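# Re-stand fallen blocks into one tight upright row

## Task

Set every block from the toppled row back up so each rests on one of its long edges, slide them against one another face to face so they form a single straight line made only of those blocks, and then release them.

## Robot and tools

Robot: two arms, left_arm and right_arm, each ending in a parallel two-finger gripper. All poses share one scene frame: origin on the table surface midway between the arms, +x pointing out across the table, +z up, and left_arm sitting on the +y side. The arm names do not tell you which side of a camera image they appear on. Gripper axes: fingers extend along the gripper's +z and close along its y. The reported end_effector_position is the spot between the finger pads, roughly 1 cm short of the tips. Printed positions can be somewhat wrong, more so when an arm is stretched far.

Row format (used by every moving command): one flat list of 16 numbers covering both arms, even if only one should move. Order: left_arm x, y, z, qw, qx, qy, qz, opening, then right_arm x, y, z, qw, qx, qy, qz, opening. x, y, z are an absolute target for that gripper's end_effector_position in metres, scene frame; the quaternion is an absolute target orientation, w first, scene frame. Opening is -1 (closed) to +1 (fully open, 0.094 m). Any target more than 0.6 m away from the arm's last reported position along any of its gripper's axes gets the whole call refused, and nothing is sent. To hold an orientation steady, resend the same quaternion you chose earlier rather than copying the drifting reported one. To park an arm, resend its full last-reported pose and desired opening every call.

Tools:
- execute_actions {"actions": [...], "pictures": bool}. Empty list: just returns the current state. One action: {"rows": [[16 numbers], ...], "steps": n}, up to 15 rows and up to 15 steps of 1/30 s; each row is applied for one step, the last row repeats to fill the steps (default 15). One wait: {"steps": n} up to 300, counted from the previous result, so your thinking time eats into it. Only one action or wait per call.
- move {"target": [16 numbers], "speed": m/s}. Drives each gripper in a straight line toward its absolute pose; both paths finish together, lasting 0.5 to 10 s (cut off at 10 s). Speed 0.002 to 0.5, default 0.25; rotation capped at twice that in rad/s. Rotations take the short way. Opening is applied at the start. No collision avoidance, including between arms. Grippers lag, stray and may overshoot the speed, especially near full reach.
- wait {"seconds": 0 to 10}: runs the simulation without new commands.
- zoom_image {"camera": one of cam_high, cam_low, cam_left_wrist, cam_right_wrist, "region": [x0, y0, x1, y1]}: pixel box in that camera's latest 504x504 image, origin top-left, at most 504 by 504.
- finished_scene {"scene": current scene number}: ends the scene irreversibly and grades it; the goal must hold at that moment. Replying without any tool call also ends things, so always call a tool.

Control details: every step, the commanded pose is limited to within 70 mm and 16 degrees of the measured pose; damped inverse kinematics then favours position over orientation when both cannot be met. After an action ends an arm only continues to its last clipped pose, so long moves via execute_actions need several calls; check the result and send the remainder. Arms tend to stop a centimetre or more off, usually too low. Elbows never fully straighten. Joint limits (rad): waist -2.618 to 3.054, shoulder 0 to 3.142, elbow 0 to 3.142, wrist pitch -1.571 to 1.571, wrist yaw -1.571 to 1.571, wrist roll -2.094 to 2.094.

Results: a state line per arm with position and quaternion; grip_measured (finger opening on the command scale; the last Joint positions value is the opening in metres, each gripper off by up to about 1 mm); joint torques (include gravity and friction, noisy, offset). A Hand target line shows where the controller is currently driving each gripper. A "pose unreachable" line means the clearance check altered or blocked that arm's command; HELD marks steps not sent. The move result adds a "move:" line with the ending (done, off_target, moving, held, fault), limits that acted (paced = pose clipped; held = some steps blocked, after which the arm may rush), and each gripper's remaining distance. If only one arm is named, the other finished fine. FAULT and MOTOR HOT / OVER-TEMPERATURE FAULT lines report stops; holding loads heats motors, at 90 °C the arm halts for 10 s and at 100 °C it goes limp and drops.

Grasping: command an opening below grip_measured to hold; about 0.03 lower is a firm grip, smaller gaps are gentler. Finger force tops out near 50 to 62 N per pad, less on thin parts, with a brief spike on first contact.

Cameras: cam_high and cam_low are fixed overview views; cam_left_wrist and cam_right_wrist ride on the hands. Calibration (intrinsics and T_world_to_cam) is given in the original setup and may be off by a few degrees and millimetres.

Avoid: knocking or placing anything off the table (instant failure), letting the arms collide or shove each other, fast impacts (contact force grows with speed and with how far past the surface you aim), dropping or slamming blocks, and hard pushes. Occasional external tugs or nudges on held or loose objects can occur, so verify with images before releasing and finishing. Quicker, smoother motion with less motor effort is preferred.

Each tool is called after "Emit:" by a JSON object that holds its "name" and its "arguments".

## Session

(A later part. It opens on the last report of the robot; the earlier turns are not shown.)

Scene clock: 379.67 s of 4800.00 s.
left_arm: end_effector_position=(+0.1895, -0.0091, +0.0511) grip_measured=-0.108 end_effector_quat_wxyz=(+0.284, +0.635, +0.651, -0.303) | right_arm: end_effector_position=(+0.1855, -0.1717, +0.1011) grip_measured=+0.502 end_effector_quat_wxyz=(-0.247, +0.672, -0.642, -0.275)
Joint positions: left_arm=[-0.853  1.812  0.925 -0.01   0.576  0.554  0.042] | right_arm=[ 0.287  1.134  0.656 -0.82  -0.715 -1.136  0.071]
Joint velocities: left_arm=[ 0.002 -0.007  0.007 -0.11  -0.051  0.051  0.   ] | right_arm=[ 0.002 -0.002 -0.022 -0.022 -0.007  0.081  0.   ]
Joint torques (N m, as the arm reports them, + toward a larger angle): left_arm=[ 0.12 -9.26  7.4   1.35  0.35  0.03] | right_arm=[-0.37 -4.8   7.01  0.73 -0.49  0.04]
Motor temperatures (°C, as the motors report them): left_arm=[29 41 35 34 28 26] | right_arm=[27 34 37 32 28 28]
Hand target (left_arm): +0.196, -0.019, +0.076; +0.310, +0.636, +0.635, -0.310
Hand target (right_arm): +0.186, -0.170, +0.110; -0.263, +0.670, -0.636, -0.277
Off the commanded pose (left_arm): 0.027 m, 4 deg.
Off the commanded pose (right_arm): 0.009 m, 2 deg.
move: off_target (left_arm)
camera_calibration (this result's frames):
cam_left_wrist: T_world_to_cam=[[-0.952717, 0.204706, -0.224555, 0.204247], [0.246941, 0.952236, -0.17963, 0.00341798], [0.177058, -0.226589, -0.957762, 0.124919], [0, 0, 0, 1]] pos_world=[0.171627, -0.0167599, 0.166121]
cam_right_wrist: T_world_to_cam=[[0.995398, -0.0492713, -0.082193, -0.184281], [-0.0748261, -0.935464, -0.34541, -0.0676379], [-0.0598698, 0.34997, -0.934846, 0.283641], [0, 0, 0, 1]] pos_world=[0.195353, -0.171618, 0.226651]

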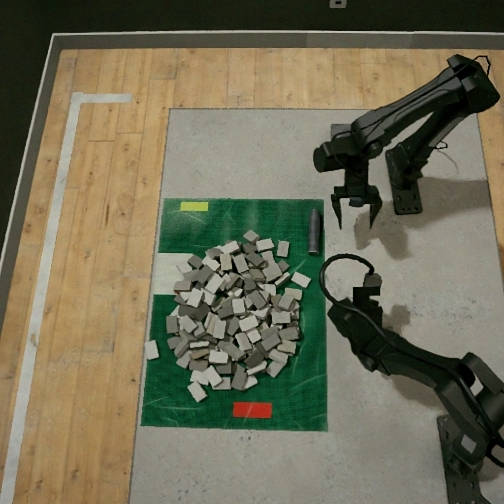

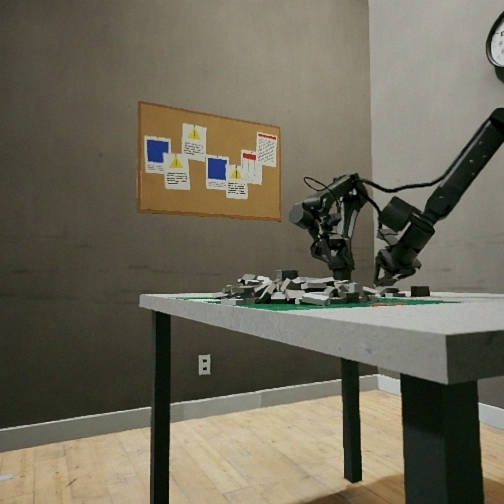

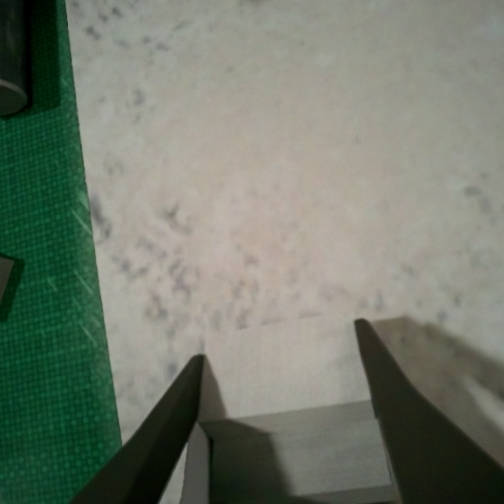

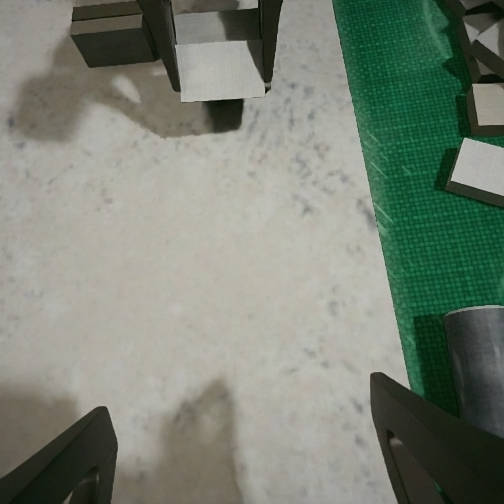

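Emit:
{"name": "move", "arguments": {"target": [0.13,0.005,0.095, 0,0.7071,0.7071,0, -0.15, 0.186,-0.17,0.11, 0.2634,-0.6702,0.6360,0.2776, 0.5], "speed": 0.08}}

Emit:
{"name": "move", "arguments": {"target": [0.121,0.014,0.05, 0,0.7071,0.7071,0, -0.15, 0.186,-0.17,0.11, 0.2634,-0.6702,0.6360,0.2776, 0.5], "speed": 0.06}}

Scene clock: 391.33 s of 4800.00 s.
left_arm: end_effector_position=(+0.1271, +0.0098, +0.0853) grip_measured=-0.108 end_effector_quat_wxyz=(-0.008, +0.710, +0.704, -0.005) | right_arm: end_effector_position=(+0.1855, -0.1717, +0.1011) grip_measured=+0.502 end_effector_quat_wxyz=(-0.247, +0.672, -0.642, -0.275)
Joint positions: left_arm=[-1.184  2.031  1.705 -1.257  0.015  0.462  0.042] | right_arm=[ 0.287  1.134  0.656 -0.82  -0.715 -1.136  0.071]
Joint velocities: left_arm=[-0.007  0.002 -0.007 -0.022  0.007 -0.066 -0.001] | right_arm=[ 0.012  0.012 -0.002 -0.051 -0.022 -0.007 -0.   ]
Joint torques (N m, as the arm reports them, + toward a larger angle): left_arm=[-0.58 -8.82  7.74  0.17 -0.11 -0.03] | right_arm=[-0.33 -4.75  7.02  0.74 -0.49  0.01]
Motor temperatures (°C, as the motors report them): left_arm=[29 42 36 33 28 26] | right_arm=[27 34 37 32 28 28]
Hand target (left_arm): +0.128, +0.006, +0.095; -0.001, +0.708, +0.706, -0.004
Hand target (right_arm): +0.186, -0.170, +0.110; -0.263, +0.670, -0.636, -0.277
Off the commanded pose (left_arm): 0.011 m, 1 deg.
Off the commanded pose (right_arm): 0.009 m, 2 deg.
After step 90, 2.83 s passed at rest.
move: off_target (left_arm)
camera_calibration (this result's frames):
cam_left_wrist: T_world_to_cam=[[-0.94003, 0.340871, 0.0122465, 0.125472], [0.278934, 0.747568, 0.602775, -0.0617401], [0.196314, 0.570043, -0.797817, 0.149158], [0, 0, 0, 1]] pos_world=[0.105888, -0.0816416, 0.15468]
cam_right_wrist: T_world_to_cam=[[0.995398, -0.0492713, -0.082193, -0.184281], [-0.0748261, -0.935464, -0.34541, -0.0676379], [-0.0598698, 0.34997, -0.934846, 0.283641], [0, 0, 0, 1]] pos_world=[0.195353, -0.171618, 0.226651]

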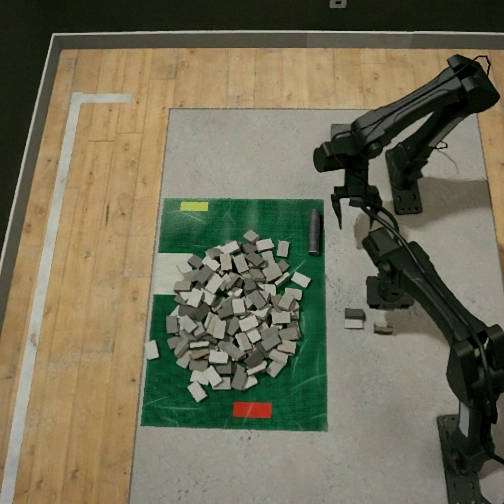

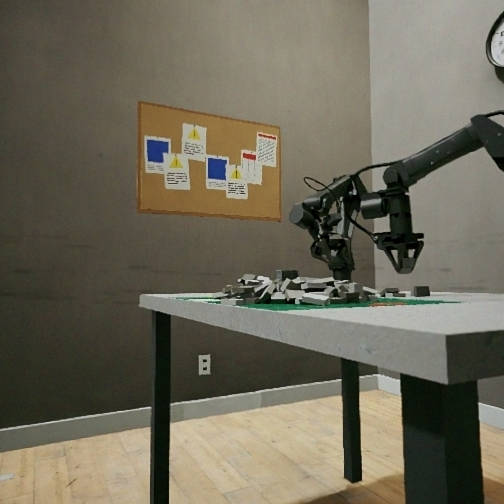

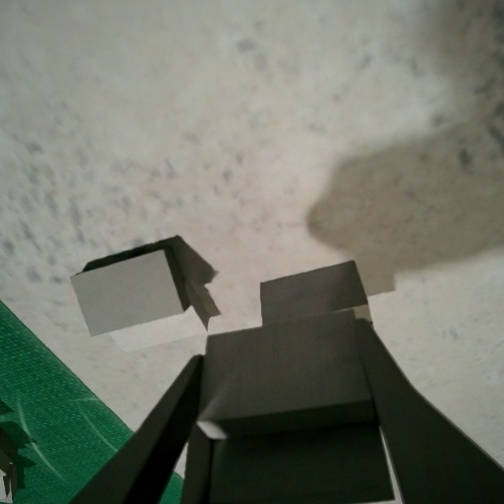

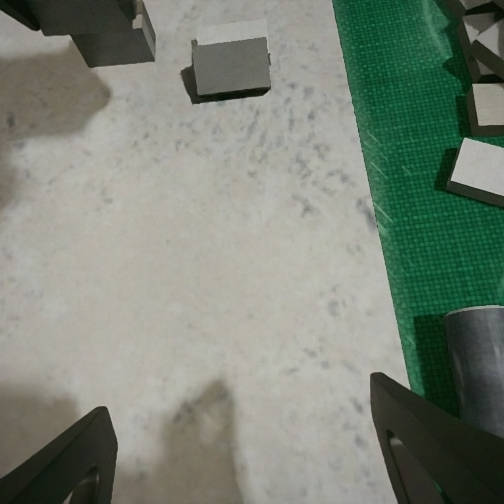

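Scene clock: 392.43 s of 4800.00 s.
left_arm: end_effector_position=(+0.1216, +0.0158, +0.0480) grip_measured=-0.108 end_effector_quat_wxyz=(-0.010, +0.708, +0.706, -0.001) | right_arm: end_effector_position=(+0.1855, -0.1717, +0.1011) grip_measured=+0.502 end_effector_quat_wxyz=(-0.247, +0.672, -0.642, -0.275)
Joint positions: left_arm=[-1.193  2.031  1.555 -1.114  0.008  0.449  0.042] | right_arm=[ 0.287  1.134  0.656 -0.82  -0.715 -1.136  0.071]
Joint velocities: left_arm=[-0.002  0.007 -0.002  0.022  0.051 -0.022 -0.   ] | right_arm=[ 0.007 -0.017 -0.002  0.007  0.022  0.022 -0.   ]
Joint torques (N m, as the arm reports them, + toward a larger angle): left_arm=[-0.63 -9.5   4.56  0.48 -0.11 -0.03] | right_arm=[-0.29 -4.77  7.    0.76 -0.49  0.04]
Motor temperatures (°C, as the motors report them): left_arm=[29 42 36 33 28 26] | right_arm=[27 34 37 32 28 28]
Hand target (left_arm): +0.121, +0.013, +0.050; -0.000, +0.707, +0.707, -0.000
Hand target (right_arm): +0.186, -0.170, +0.110; -0.263, +0.670, -0.636, -0.277
Off the commanded pose (left_arm): 0.003 m, 1 deg.
Off the commanded pose (right_arm): 0.009 m, 2 deg.
move: done
camera_calibration (this result's frames):
cam_left_wrist: T_world_to_cam=[[-0.941457, 0.336909, 0.0123134, 0.119032], [0.273876, 0.742998, 0.610693, -0.041927], [0.1966, 0.578314, -0.791771, 0.116607], [0, 0, 0, 1]] pos_world=[0.100622, -0.0763871, 0.116465]
cam_right_wrist: T_world_to_cam=[[0.995398, -0.0492713, -0.082193, -0.184281], [-0.0748261, -0.935464, -0.34541, -0.0676379], [-0.0598698, 0.34997, -0.934846, 0.283641], [0, 0, 0, 1]] pos_world=[0.195353, -0.171618, 0.226651]

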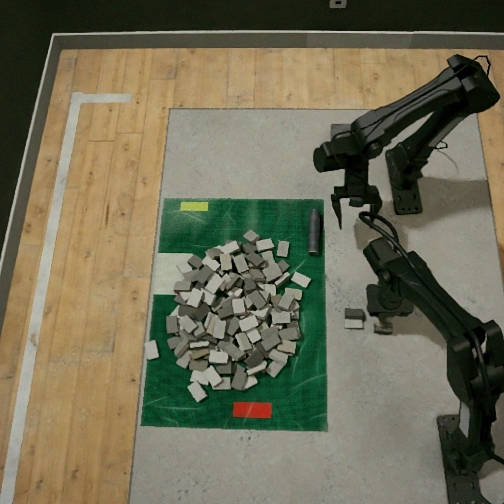

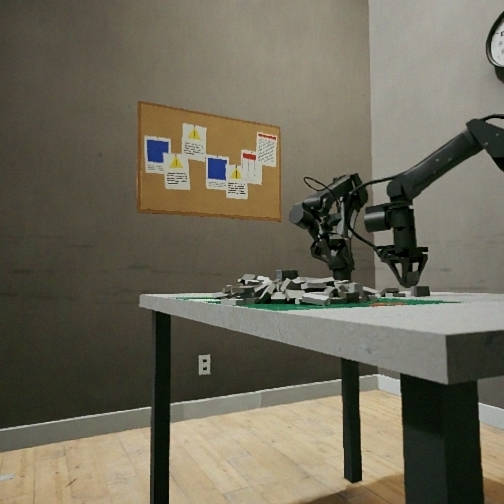

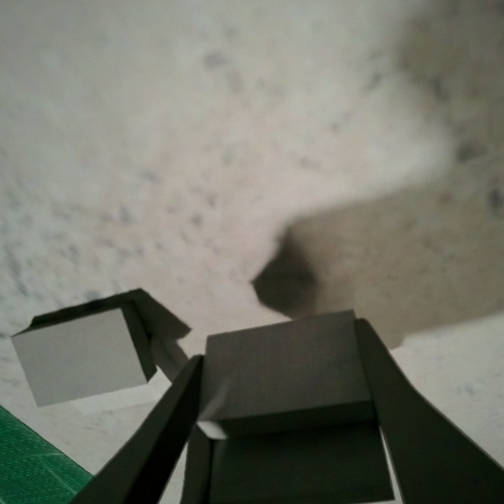

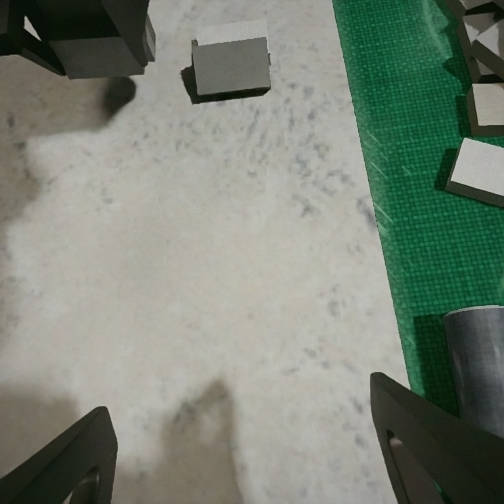

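Emit:
{"name": "move", "arguments": {"target": [0.121,0.015,0.027, 0,0.7071,0.7071,0, -0.15, 0.186,-0.17,0.11, 0.2634,-0.6702,0.6360,0.2776, 0.5], "speed": 0.025}}

Emit:
{"name": "zoom_image", "arguments": {"camera": "cam_right_wrist", "region": [20, 0, 260, 150]}}

Scene clock: 397.10 s of 4800.00 s.
left_arm: end_effector_position=(+0.1217, +0.0161, +0.0289) grip_measured=-0.108 end_effector_quat_wxyz=(-0.005, +0.708, +0.706, -0.002) | right_arm: end_effector_position=(+0.1855, -0.1717, +0.1011) grip_measured=+0.502 end_effector_quat_wxyz=(-0.247, +0.672, -0.642, -0.275)
Joint positions: left_arm=[-1.193  2.04   1.49  -1.03   0.007  0.448  0.042] | right_arm=[ 0.287  1.134  0.656 -0.82  -0.715 -1.136  0.071]
Joint velocities: left_arm=[0.017 0.012 0.002 0.095 0.081 0.007 0.   ] | right_arm=[-0.007  0.002  0.012  0.066  0.022 -0.037 -0.001]
Joint torques (N m, as the arm reports them, + toward a larger angle): left_arm=[-0.54 -8.69  4.41  0.54 -0.1  -0.02] | right_arm=[-0.37 -4.85  7.02  0.73 -0.48  0.04]
Motor temperatures (°C, as the motors report them): left_arm=[29 42 36 33 28 26] | right_arm=[27 34 37 32 28 28]
Hand target (left_arm): +0.121, +0.015, +0.027; -0.000, +0.707, +0.707, +0.000
Hand target (right_arm): +0.186, -0.170, +0.110; -0.263, +0.670, -0.636, -0.277
Off the commanded pose (left_arm): 0.002 m, 1 deg.
Off the commanded pose (right_arm): 0.009 m, 2 deg.
After step 90, 0.43 s passed at rest.
move: done
camera_calibration (this result's frames):
cam_left_wrist: T_world_to_cam=[[-0.941625, 0.336638, 0.00419674, 0.11946], [0.270274, 0.748447, 0.605623, -0.0300476], [0.200734, 0.571404, -0.795741, 0.100993], [0, 0, 0, 1]] pos_world=[0.100335, -0.0754335, 0.0980604]
cam_right_wrist: T_world_to_cam=[[0.995398, -0.0492713, -0.082193, -0.184281], [-0.0748261, -0.935464, -0.34541, -0.0676379], [-0.0598698, 0.34997, -0.934846, 0.283641], [0, 0, 0, 1]] pos_world=[0.195353, -0.171618, 0.226651]

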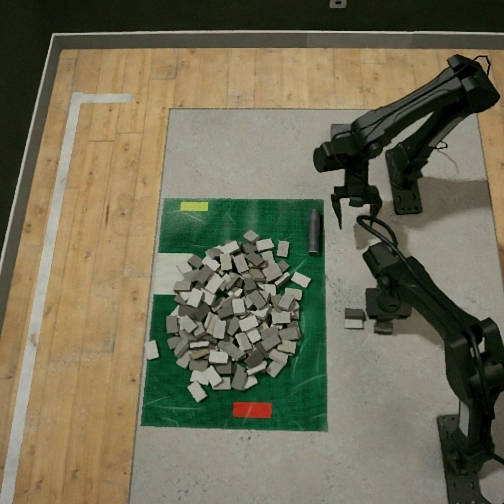

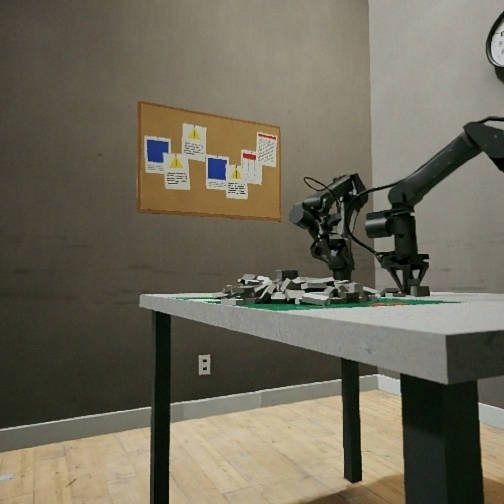

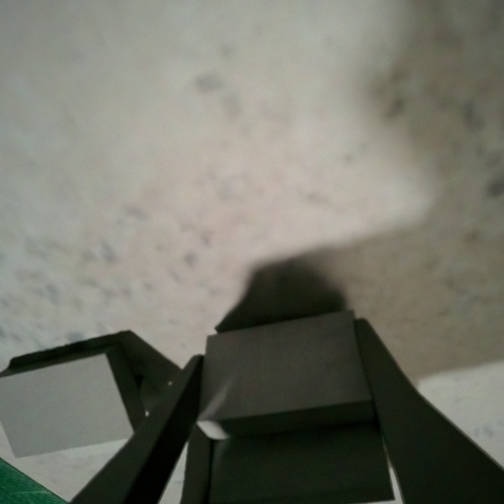

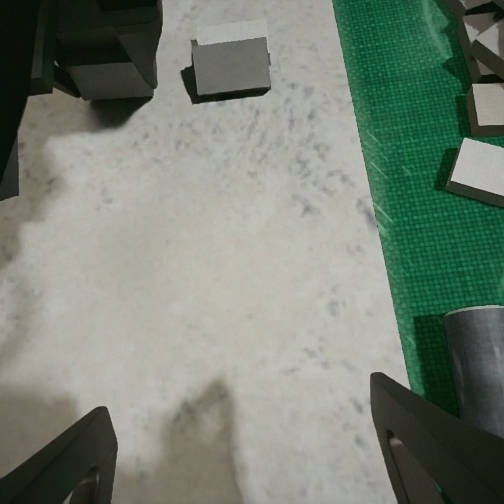

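Region (20, 0, 260, 150) of cam_right_wrist's 504x504 image, scaled by 2.100, with more detail than that image has; it fills the top 315 rows of this view, and the rest is white.

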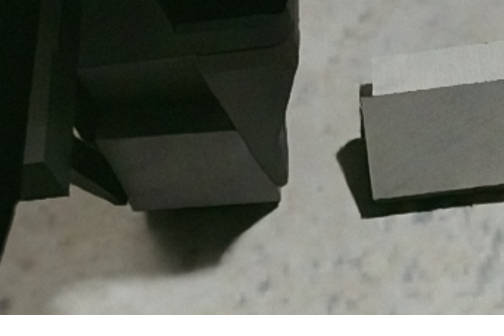

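Emit:
{"name": "move", "arguments": {"target": [0.121,0.015,0.023, 0,0.7071,0.7071,0, -0.15, 0.186,-0.17,0.11, 0.2634,-0.6702,0.6360,0.2776, 0.5], "speed": 0.012}}

Scene clock: 400.87 s of 4800.00 s.
left_arm: end_effector_position=(+0.1233, +0.0127, +0.0289) grip_measured=-0.108 end_effector_quat_wxyz=(+0.002, +0.708, +0.706, -0.004) | right_arm: end_effector_position=(+0.1855, -0.1718, +0.1011) grip_measured=+0.502 end_effector_quat_wxyz=(-0.247, +0.672, -0.642, -0.275)
Joint positions: left_arm=[-1.193  2.04   1.49  -1.015  0.007  0.448  0.042] | right_arm=[ 0.287  1.134  0.656 -0.82  -0.715 -1.136  0.071]
Joint velocities: left_arm=[ 0.007 -0.002 -0.002 -0.081  0.139 -0.037 -0.002] | right_arm=[-0.007 -0.002  0.007  0.007 -0.007 -0.007  0.   ]
Joint torques (N m, as the arm reports them, + toward a larger angle): left_arm=[-0.49 -8.55  3.67  0.57 -0.12 -0.04] | right_arm=[-0.31 -4.8   6.94  0.73 -0.49  0.03]
Motor temperatures (°C, as the motors report them): left_arm=[29 43 35 32 28 26] | right_arm=[27 34 37 32 28 28]
Hand target (left_arm): +0.121, +0.015, +0.023; -0.000, +0.707, +0.707, -0.000
Hand target (right_arm): +0.186, -0.170, +0.110; -0.263, +0.670, -0.636, -0.277
Off the commanded pose (left_arm): 0.007 m, 1 deg.
Off the commanded pose (right_arm): 0.009 m, 2 deg.
move: done
camera_calibration (this result's frames):
cam_left_wrist: T_world_to_cam=[[-0.941617, 0.336621, -0.00662975, 0.122464], [0.266321, 0.756727, 0.597024, -0.0272922], [0.205987, 0.560402, -0.802196, 0.102294], [0, 0, 0, 1]] pos_world=[0.101511, -0.077897, 0.0991661]
cam_right_wrist: T_world_to_cam=[[0.995404, -0.0494016, -0.0820412, -0.184355], [-0.0748755, -0.935574, -0.3451, -0.067732], [-0.0597071, 0.349657, -0.934973, 0.283546], [0, 0, 0, 1]] pos_world=[0.195366, -0.17162, 0.226609]

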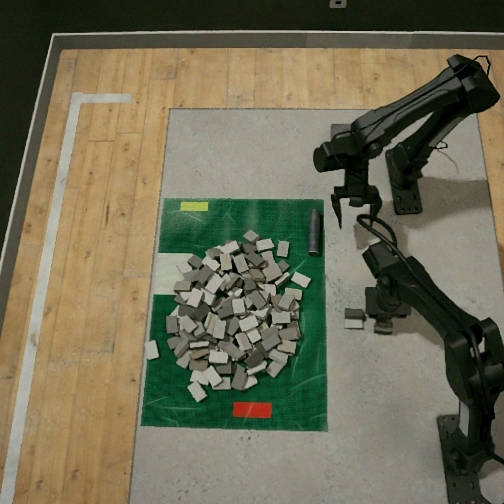

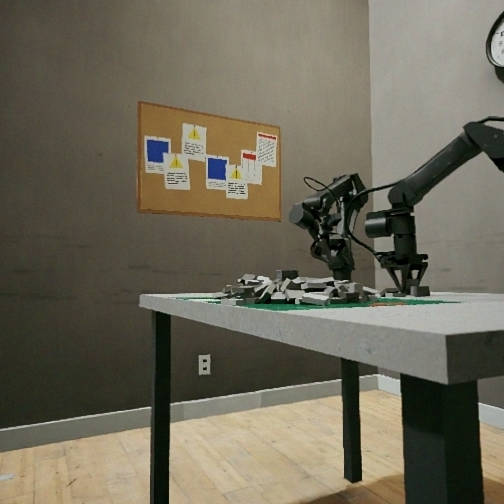

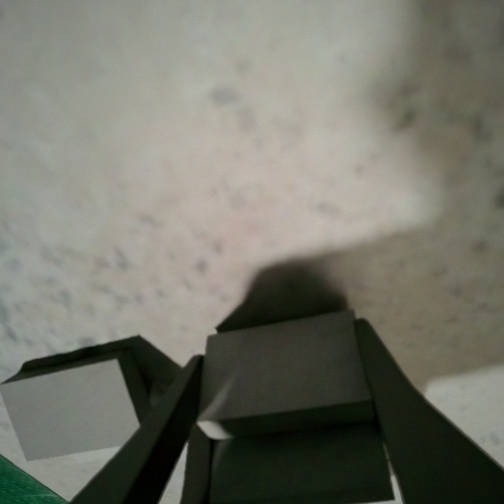

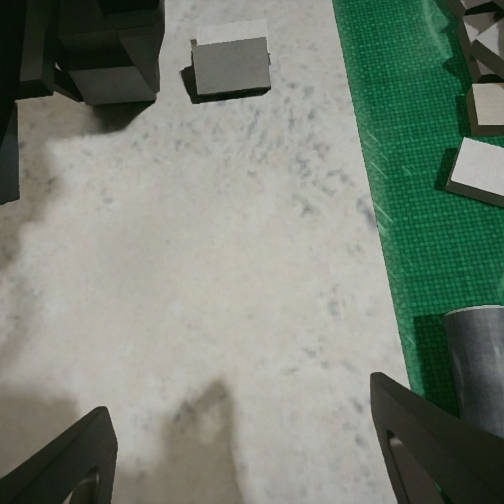

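Emit:
{"name": "move", "arguments": {"target": [0.121,0.017,0.018, 0,0.7071,0.7071,0, -0.15, 0.186,-0.17,0.11, 0.2634,-0.6702,0.6360,0.2776, 0.5], "speed": 0.012}}

Scene clock: 407.33 s of 4800.00 s.
left_arm: end_effector_position=(+0.1223, +0.0149, +0.0253) grip_measured=-0.108 end_effector_quat_wxyz=(-0.000, +0.708, +0.706, -0.003) | right_arm: end_effector_position=(+0.1855, -0.1718, +0.1011) grip_measured=+0.502 end_effector_quat_wxyz=(-0.247, +0.672, -0.642, -0.275)
Joint positions: left_arm=[-1.193  2.04   1.476 -1.005  0.007  0.448  0.042] | right_arm=[ 0.287  1.134  0.656 -0.82  -0.715 -1.136  0.071]
Joint velocities: left_arm=[ 0.007 -0.007  0.002 -0.066 -0.007 -0.022  0.   ] | right_arm=[-0.002 -0.002 -0.012 -0.007 -0.037 -0.022 -0.   ]
Joint torques (N m, as the arm reports them, + toward a larger angle): left_arm=[-0.29 -8.44  3.29  0.64 -0.12  0.  ] | right_arm=[-0.37 -4.81  7.01  0.73 -0.52  0.02]
Motor temperatures (°C, as the motors report them): left_arm=[29 43 35 32 28 26] | right_arm=[27 34 37 32 28 28]
Hand target (left_arm): +0.121, +0.017, +0.018; -0.000, +0.707, +0.707, -0.000
Hand target (right_arm): +0.186, -0.170, +0.110; -0.263, +0.670, -0.636, -0.277
Off the commanded pose (left_arm): 0.008 m, 0 deg.
Off the commanded pose (right_arm): 0.009 m, 2 deg.
After step 90, 1.73 s passed at rest.
move: done
camera_calibration (this result's frames):
cam_left_wrist: T_world_to_cam=[[-0.941628, 0.336644, -0.00284052, 0.120574], [0.267698, 0.753843, 0.600049, -0.0267808], [0.204144, 0.564263, -0.799958, 0.0985002], [0, 0, 0, 1]] pos_world=[0.100597, -0.0759818, 0.0952083]
cam_right_wrist: T_world_to_cam=[[0.995404, -0.0494016, -0.0820412, -0.184355], [-0.0748755, -0.935574, -0.3451, -0.067732], [-0.0597071, 0.349657, -0.934973, 0.283546], [0, 0, 0, 1]] pos_world=[0.195366, -0.17162, 0.226609]

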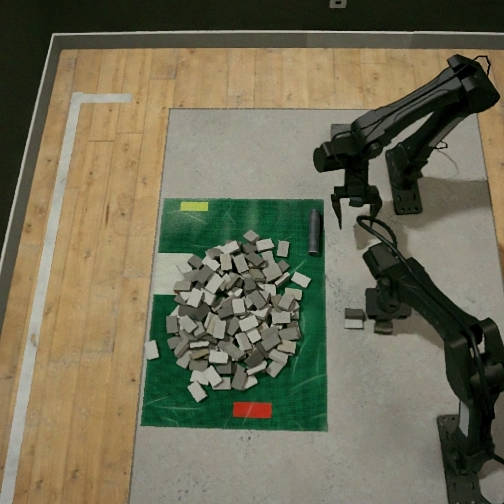

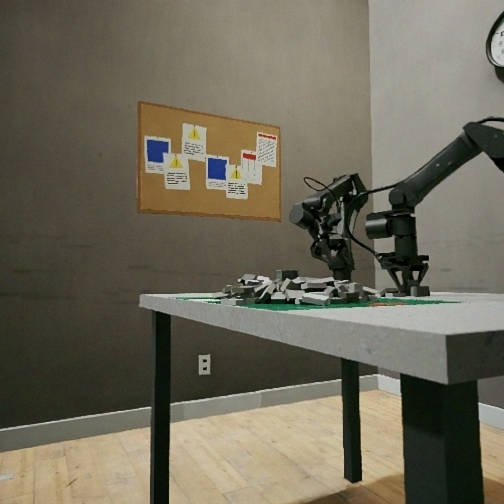

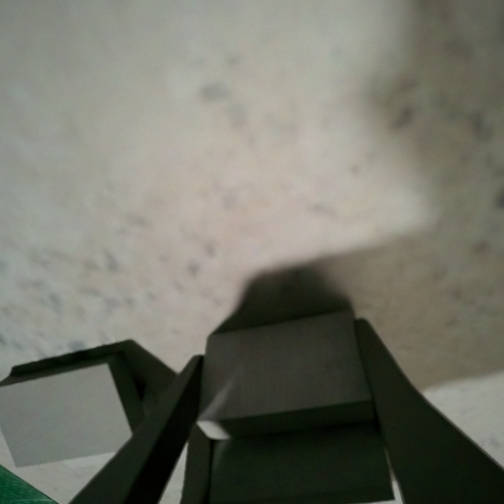

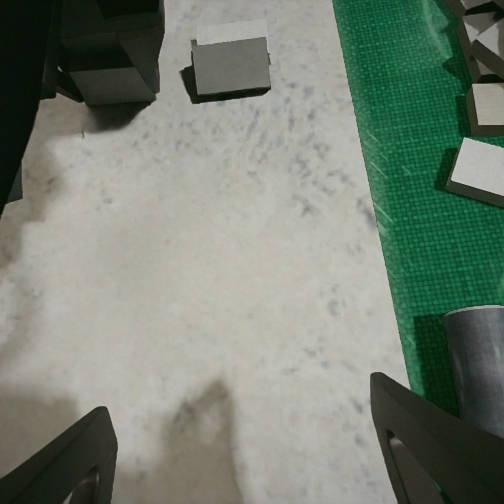

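Emit:
{"name": "execute_actions", "arguments": {"actions": [{"rows": [[0.122,0.015,0.023, 0,0.7071,0.7071,0, -0.13, 0.186,-0.17,0.11, 0.2634,-0.6702,0.6360,0.2776, 0.5],[0.122,0.015,0.023, 0,0.7071,0.7071,0, -0.12, 0.186,-0.17,0.11, 0.2634,-0.6702,0.6360,0.2776, 0.5],[0.122,0.015,0.023, 0,0.7071,0.7071,0, -0.113, 0.186,-0.17,0.11, 0.2634,-0.6702,0.6360,0.2776, 0.5],[0.122,0.015,0.023, 0,0.7071,0.7071,0, -0.108, 0.186,-0.17,0.11, 0.2634,-0.6702,0.6360,0.2776, 0.5],[0.122,0.015,0.023, 0,0.7071,0.7071,0, -0.104, 0.186,-0.17,0.11, 0.2634,-0.6702,0.6360,0.2776, 0.5],[0.122,0.015,0.023, 0,0.7071,0.7071,0, -0.10, 0.186,-0.17,0.11, 0.2634,-0.6702,0.6360,0.2776, 0.5],[0.122,0.015,0.023, 0,0.7071,0.7071,0, -0.095, 0.186,-0.17,0.11, 0.2634,-0.6702,0.6360,0.2776, 0.5],[0.122,0.015,0.023, 0,0.7071,0.7071,0, -0.09, 0.186,-0.17,0.11, 0.2634,-0.6702,0.6360,0.2776, 0.5],[0.122,0.015,0.023, 0,0.7071,0.7071,0, -0.085, 0.186,-0.17,0.11, 0.2634,-0.6702,0.6360,0.2776, 0.5],[0.122,0.015,0.023, 0,0.7071,0.7071,0, -0.08, 0.186,-0.17,0.11, 0.2634,-0.6702,0.6360,0.2776, 0.5],[0.122,0.015,0.023, 0,0.7071,0.7071,0, -0.06, 0.186,-0.17,0.11, 0.2634,-0.6702,0.6360,0.2776, 0.5],[0.122,0.015,0.023, 0,0.7071,0.7071,0, -0.03, 0.186,-0.17,0.11, 0.2634,-0.6702,0.6360,0.2776, 0.5],[0.122,0.015,0.023, 0,0.7071,0.7071,0, 0.0, 0.186,-0.17,0.11, 0.2634,-0.6702,0.6360,0.2776, 0.5],[0.122,0.015,0.023, 0,0.7071,0.7071,0, 0.05, 0.186,-0.17,0.11, 0.2634,-0.6702,0.6360,0.2776, 0.5],[0.122,0.015,0.023, 0,0.7071,0.7071,0, 0.1, 0.186,-0.17,0.11, 0.2634,-0.6702,0.6360,0.2776, 0.5]], "steps": 15}], "pictures": false}}

Emit:
{"name": "move", "arguments": {"target": [0.122,0.015,0.10, 0,0.7071,0.7071,0, 0.1, 0.186,-0.17,0.11, 0.2634,-0.6702,0.6360,0.2776, 0.5], "speed": 0.08}}

Scene clock: 421.90 s of 4800.00 s.
left_arm: end_effector_position=(+0.1223, +0.0150, +0.0253) grip_measured=+0.073 end_effector_quat_wxyz=(-0.000, +0.708, +0.706, -0.003) | right_arm: end_effector_position=(+0.1854, -0.1717, +0.1012) grip_measured=+0.502 end_effector_quat_wxyz=(-0.247, +0.672, -0.642, -0.275)
Joint positions: left_arm=[-1.193  2.04   1.476 -1.005  0.006  0.448  0.05 ] | right_arm=[ 0.287  1.134  0.656 -0.82  -0.716 -1.136  0.071]
Joint velocities: left_arm=[ 0.012  0.002  0.007 -0.022 -0.022  0.037  0.049] | right_arm=[-0.007  0.017 -0.012 -0.007 -0.022  0.022  0.001]
Joint torques (N m, as the arm reports them, + toward a larger angle): left_arm=[-0.41 -8.4   4.72  0.44 -0.11  0.02] | right_arm=[-0.3  -4.83  6.97  0.74 -0.49  0.01]
Motor temperatures (°C, as the motors report them): left_arm=[29 43 34 32 28 26] | right_arm=[27 34 37 31 28 28]
Hand target (left_arm): +0.122, +0.015, +0.023; -0.000, +0.707, +0.707, -0.000
Hand target (right_arm): +0.186, -0.170, +0.110; -0.263, +0.670, -0.636, -0.278
Off the commanded pose (left_arm): 0.002 m, 0 deg.
Off the commanded pose (right_arm): 0.009 m, 2 deg.
Steps of this call (steps 1 to 90: nothing new was sent; then 11.07 s passed at rest; steps 91 to 105: all 15 steps of this action). Readings (end_effector_position):
91: left_arm (+0.1223, +0.0149, +0.0253) | right_arm (+0.1855, -0.1717, +0.1011)
92: left_arm (+0.1223, +0.0149, +0.0253) | right_arm (+0.1855, -0.1717, +0.1011)
94: left_arm (+0.1223, +0.0149, +0.0253) | right_arm (+0.1854, -0.1717, +0.1012)
98: left_arm (+0.1223, +0.0149, +0.0253) | right_arm (+0.1854, -0.1717, +0.1012)
105: the state above

Scene clock: 423.60 s of 4800.00 s.
left_arm: end_effector_position=(+0.1199, +0.0199, +0.0852) grip_measured=+0.097 end_effector_quat_wxyz=(-0.015, +0.708, +0.706, +0.002) | right_arm: end_effector_position=(+0.1855, -0.1717, +0.1011) grip_measured=+0.502 end_effector_quat_wxyz=(-0.247, +0.672, -0.642, -0.275)
Joint positions: left_arm=[-1.193  1.999  1.659 -1.26   0.006  0.448  0.052] | right_arm=[ 0.287  1.134  0.656 -0.82  -0.715 -1.136  0.071]
Joint velocities: left_arm=[-0.022  0.002 -0.012 -0.022  0.007 -0.037  0.   ] | right_arm=[0.002 0.007 0.007 0.022 0.022 0.081 0.001]
Joint torques (N m, as the arm reports them, + toward a larger angle): left_arm=[ -0.28 -10.17   7.26   0.19  -0.1   -0.02] | right_arm=[-0.44 -4.78  6.97  0.74 -0.5   0.03]
Motor temperatures (°C, as the motors report them): left_arm=[29 43 35 32 28 26] | right_arm=[27 34 37 31 28 28]
Hand target (left_arm): +0.121, +0.017, +0.100; +0.000, +0.707, +0.707, -0.000
Hand target (right_arm): +0.186, -0.170, +0.110; -0.263, +0.670, -0.636, -0.277
Off the commanded pose (left_arm): 0.016 m, 2 deg.
Off the commanded pose (right_arm): 0.009 m, 2 deg.
move: off_target (left_arm)
camera_calibration (this result's frames):
cam_left_wrist: T_world_to_cam=[[-0.941522, 0.336425, 0.0188124, 0.115022], [0.275598, 0.736766, 0.617432, -0.0679618], [0.193859, 0.586511, -0.786399, 0.143688], [0, 0, 0, 1]] pos_world=[0.0991703, -0.0728989, 0.152794]
cam_right_wrist: T_world_to_cam=[[0.995398, -0.0492713, -0.082193, -0.184281], [-0.0748261, -0.935464, -0.34541, -0.0676379], [-0.0598698, 0.34997, -0.934846, 0.283641], [0, 0, 0, 1]] pos_world=[0.195353, -0.171618, 0.226651]

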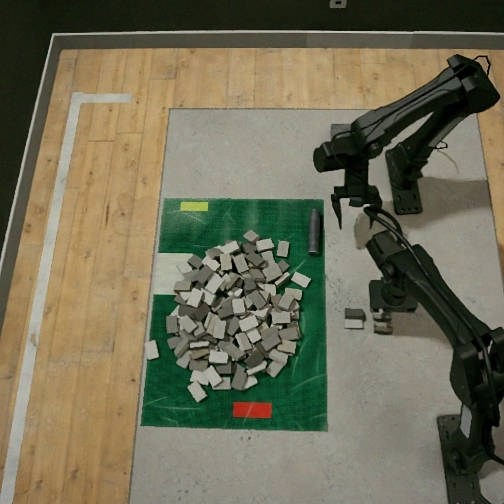

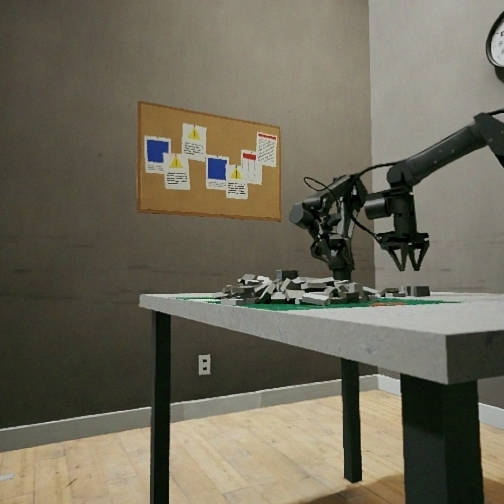

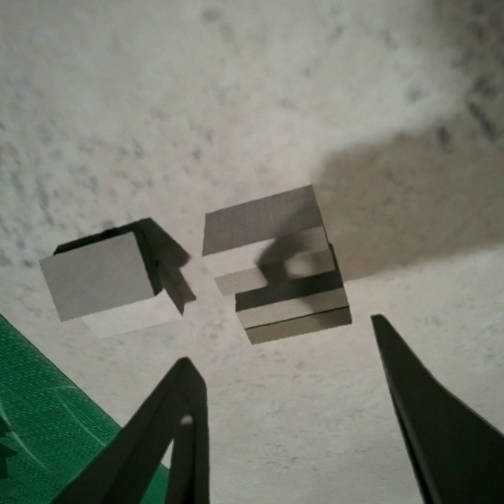

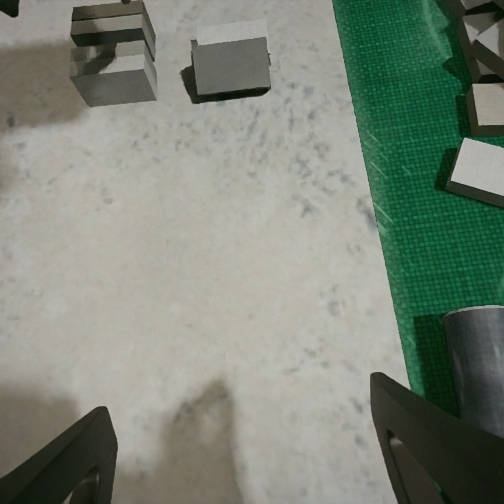

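Emit:
{"name": "move", "arguments": {"target": [0.190,0.016,0.07, 0.3265,0.6272,0.6272,-0.3265, 0.2, 0.186,-0.17,0.11, 0.2634,-0.6702,0.6360,0.2776, 0.5], "speed": 0.12}}

Emit:
{"name": "move", "arguments": {"target": [0.186,0.015,0.038, 0.3265,0.6272,0.6272,-0.3265, 0.2, 0.186,-0.17,0.11, 0.2634,-0.6702,0.6360,0.2776, 0.5], "speed": 0.05}}

Scene clock: 452.30 s of 4800.00 s.
left_arm: end_effector_position=(+0.1949, +0.0138, +0.0779) grip_measured=+0.198 end_effector_quat_wxyz=(+0.336, +0.634, +0.623, -0.312) | right_arm: end_effector_position=(+0.1855, -0.1717, +0.1011) grip_measured=+0.502 end_effector_quat_wxyz=(-0.247, +0.672, -0.642, -0.275)
Joint positions: left_arm=[-0.778  1.693  0.823  0.059  0.647  0.612  0.056] | right_arm=[ 0.287  1.134  0.656 -0.82  -0.715 -1.136  0.071]
Joint velocities: left_arm=[ 0.012  0.002  0.002  0.051  0.066 -0.022 -0.001] | right_arm=[-0.007  0.012 -0.002 -0.022 -0.022 -0.007  0.001]
Joint torques (N m, as the arm reports them, + toward a larger angle): left_arm=[ 0.61 -5.24  4.06  1.47  0.37 -0.06] | right_arm=[-0.22 -4.77  7.04  0.73 -0.5   0.  ]
Motor temperatures (°C, as the motors report them): left_arm=[29 45 36 31 28 26] | right_arm=[27 34 37 31 28 28]
Hand target (left_arm): +0.192, +0.016, +0.071; +0.328, +0.629, +0.628, -0.322
Hand target (right_arm): +0.186, -0.170, +0.110; -0.263, +0.670, -0.636, -0.277
Off the commanded pose (left_arm): 0.010 m, 2 deg.
Off the commanded pose (right_arm): 0.009 m, 2 deg.
After step 90, 21.00 s passed at rest.
move: done
camera_calibration (this result's frames):
cam_left_wrist: T_world_to_cam=[[-0.931879, 0.186219, -0.311327, 0.213722], [0.27012, 0.929036, -0.252839, -0.0133921], [0.24215, -0.319711, -0.91605, 0.140155], [0, 0, 0, 1]] pos_world=[0.168842, 0.0174517, 0.19154]
cam_right_wrist: T_world_to_cam=[[0.995398, -0.0492713, -0.082193, -0.184281], [-0.0748261, -0.935464, -0.34541, -0.0676379], [-0.0598698, 0.34997, -0.934846, 0.283641], [0, 0, 0, 1]] pos_world=[0.195353, -0.171618, 0.226651]

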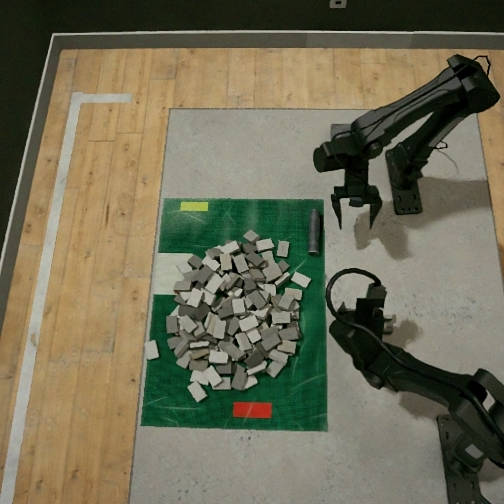

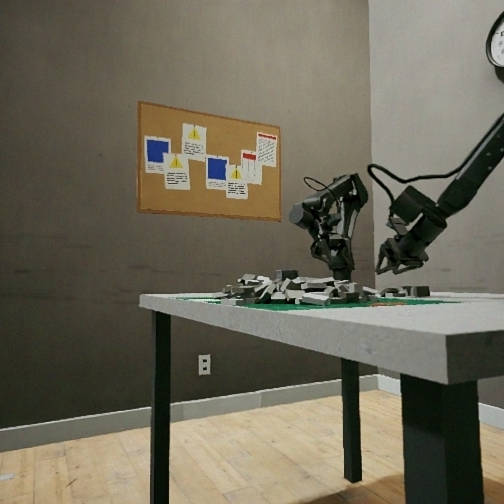

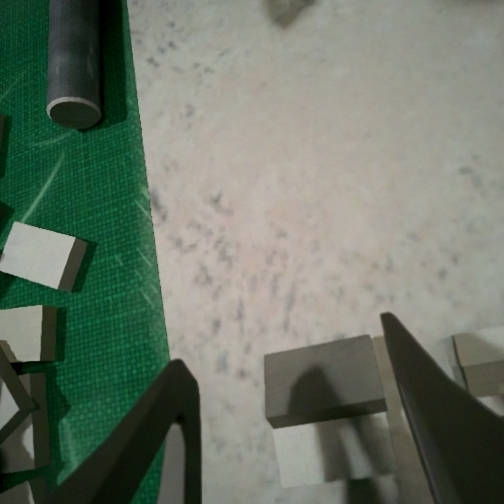

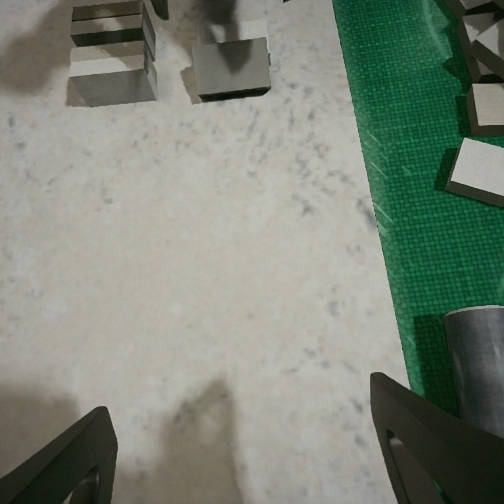

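Scene clock: 453.63 s of 4800.00 s.
left_arm: end_effector_position=(+0.1938, +0.0146, +0.0416) grip_measured=+0.198 end_effector_quat_wxyz=(+0.334, +0.628, +0.628, -0.315) | right_arm: end_effector_position=(+0.1855, -0.1717, +0.1011) grip_measured=+0.502 end_effector_quat_wxyz=(-0.247, +0.672, -0.642, -0.275)
Joint positions: left_arm=[-0.778  1.794  0.756  0.226  0.648  0.596  0.056] | right_arm=[ 0.287  1.134  0.656 -0.82  -0.715 -1.136  0.071]
Joint velocities: left_arm=[ 0.007 -0.002 -0.002  0.022 -0.051  0.066 -0.001] | right_arm=[-0.007  0.007  0.002 -0.051  0.066  0.007 -0.   ]
Joint torques (N m, as the arm reports them, + toward a larger angle): left_arm=[-0.46 -5.83  3.67  1.47  0.39 -0.1 ] | right_arm=[-0.36 -4.84  7.04  0.74 -0.51  0.03]
Motor temperatures (°C, as the motors report them): left_arm=[29 45 36 32 28 26] | right_arm=[27 34 37 31 28 28]
Hand target (left_arm): +0.187, +0.014, +0.038; +0.326, +0.627, +0.627, -0.326
Hand target (right_arm): +0.186, -0.170, +0.110; -0.263, +0.670, -0.636, -0.277
Off the commanded pose (left_arm): 0.009 m, 2 deg.
Off the commanded pose (right_arm): 0.009 m, 2 deg.
move: done
camera_calibration (this result's frames):
cam_left_wrist: T_world_to_cam=[[-0.937744, 0.177311, -0.298658, 0.201982], [0.258067, 0.931192, -0.257455, -0.0205218], [0.232458, -0.318501, -0.918978, 0.109436], [0, 0, 0, 1]] pos_world=[0.169264, 0.0181516, 0.155609]
cam_right_wrist: T_world_to_cam=[[0.995398, -0.0492713, -0.082193, -0.184281], [-0.0748261, -0.935464, -0.34541, -0.0676379], [-0.0598698, 0.34997, -0.934846, 0.283641], [0, 0, 0, 1]] pos_world=[0.195353, -0.171618, 0.226651]

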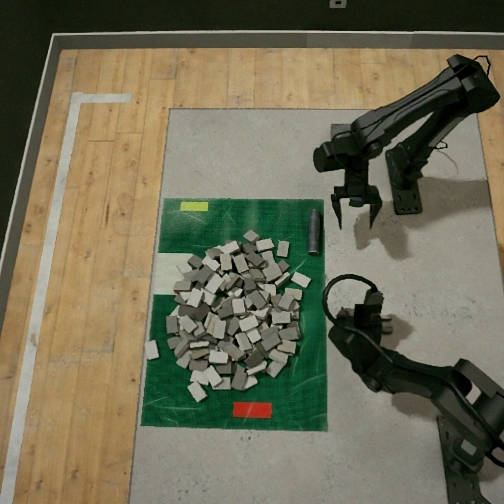

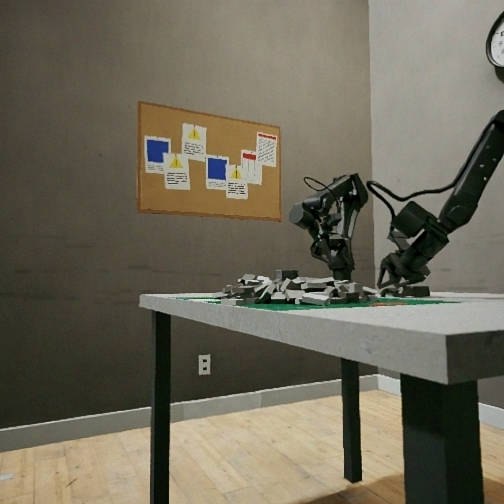

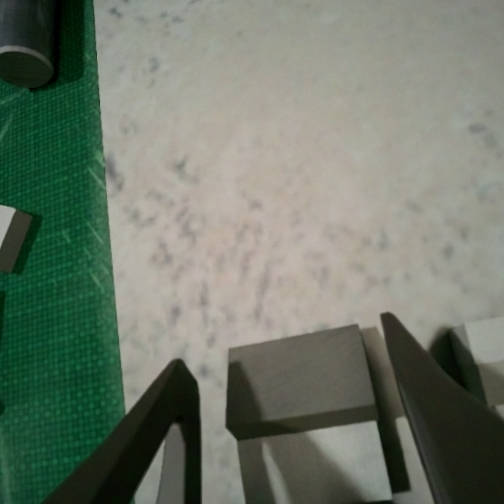

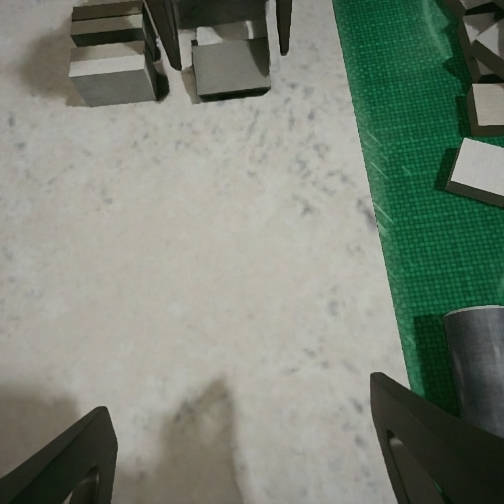

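Emit:
{"name": "zoom_image", "arguments": {"camera": "cam_right_wrist", "region": [50, 0, 310, 130]}}

Emit:
{"name": "zoom_image", "arguments": {"camera": "cam_low", "region": [360, 250, 460, 310]}}

Region (50, 0, 310, 130) of cam_right_wrist's 504x504 image, scaled by 1.938, with more detail than that image has.

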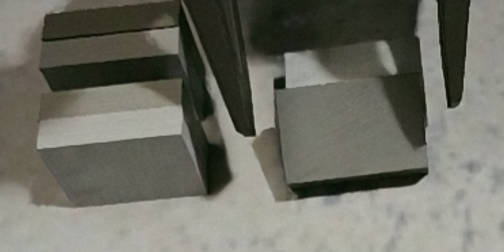

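Region (360, 250, 460, 310) of cam_low's 504x504 image, scaled by 5.040, with more detail than that image has; it fills the top 302 rows of this view, and the rest is white.

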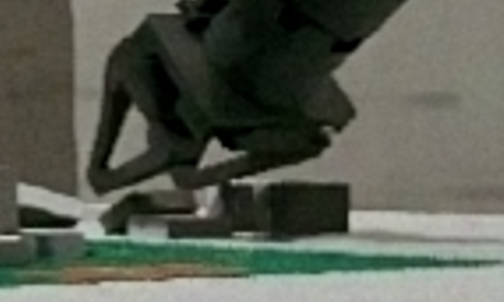

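Emit:
{"name": "move", "arguments": {"target": [0.188,0.014,0.024, 0.3265,0.6272,0.6272,-0.3265, 0.2, 0.186,-0.17,0.11, 0.2634,-0.6702,0.6360,0.2776, 0.5], "speed": 0.025}}

Emit:
{"name": "zoom_image", "arguments": {"camera": "cam_right_wrist", "region": [50, 0, 310, 130]}}

Scene clock: 480.03 s of 4800.00 s.
left_arm: end_effector_position=(+0.1971, +0.0117, +0.0306) grip_measured=+0.198 end_effector_quat_wxyz=(+0.336, +0.628, +0.626, -0.316) | right_arm: end_effector_position=(+0.1855, -0.1718, +0.1011) grip_measured=+0.502 end_effector_quat_wxyz=(-0.247, +0.672, -0.642, -0.275)
Joint positions: left_arm=[-0.778  1.844  0.756  0.282  0.649  0.595  0.056] | right_arm=[ 0.287  1.134  0.656 -0.82  -0.715 -1.136  0.071]
Joint velocities: left_arm=[-0.002 -0.007 -0.012  0.022 -0.081 -0.007  0.001] | right_arm=[-0.007 -0.002  0.002  0.007 -0.007  0.007 -0.001]
Joint torques (N m, as the arm reports them, + toward a larger angle): left_arm=[-0.31 -5.97  2.85  1.49  0.37 -0.04] | right_arm=[-0.31 -4.81  7.01  0.75 -0.48  0.03]
Motor temperatures (°C, as the motors report them): left_arm=[29 41 34 34 28 26] | right_arm=[27 34 37 31 28 28]
Hand target (left_arm): +0.188, +0.014, +0.024; +0.326, +0.627, +0.627, -0.326
Hand target (right_arm): +0.186, -0.170, +0.110; -0.263, +0.670, -0.636, -0.277
Off the commanded pose (left_arm): 0.011 m, 2 deg.
Off the commanded pose (right_arm): 0.009 m, 2 deg.
After step 90, 22.43 s passed at rest.
move: off_target (left_arm)
camera_calibration (this result's frames):
cam_left_wrist: T_world_to_cam=[[-0.936587, 0.176348, -0.302831, 0.202192], [0.259303, 0.930036, -0.260374, -0.0215921], [0.235727, -0.322388, -0.916787, 0.0969527], [0, 0, 0, 1]] pos_world=[0.172115, 0.0156815, 0.144493]
cam_right_wrist: T_world_to_cam=[[0.995404, -0.0494016, -0.0820412, -0.184355], [-0.0748755, -0.935574, -0.3451, -0.067732], [-0.0597071, 0.349657, -0.934973, 0.283546], [0, 0, 0, 1]] pos_world=[0.195366, -0.17162, 0.226609]

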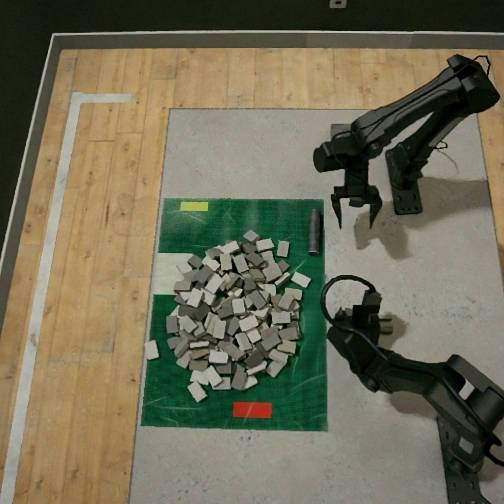

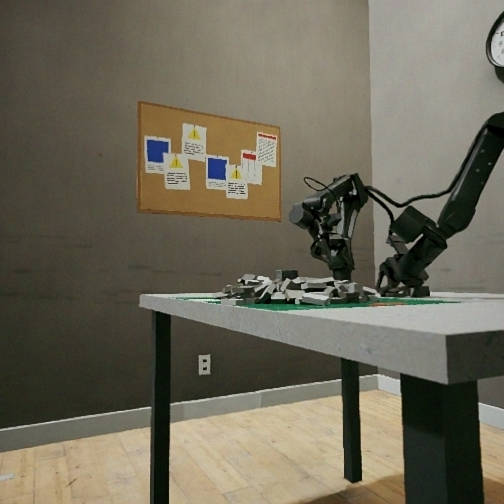

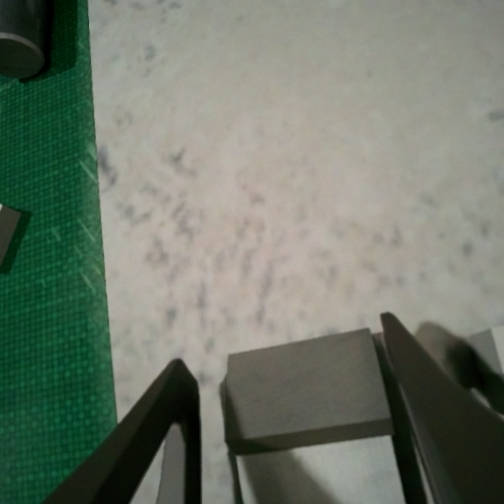

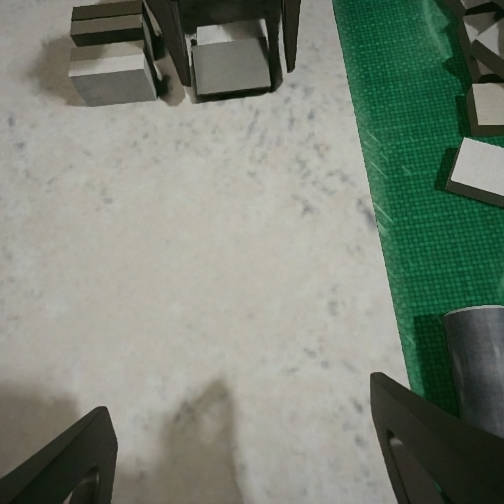

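Region (50, 0, 310, 130) of cam_right_wrist's 504x504 image, scaled by 1.938, with more detail than that image has.

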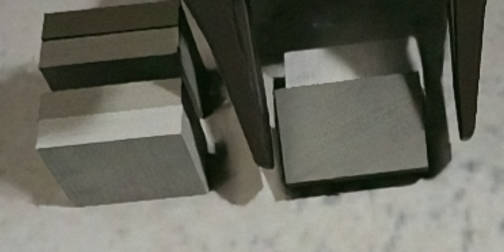

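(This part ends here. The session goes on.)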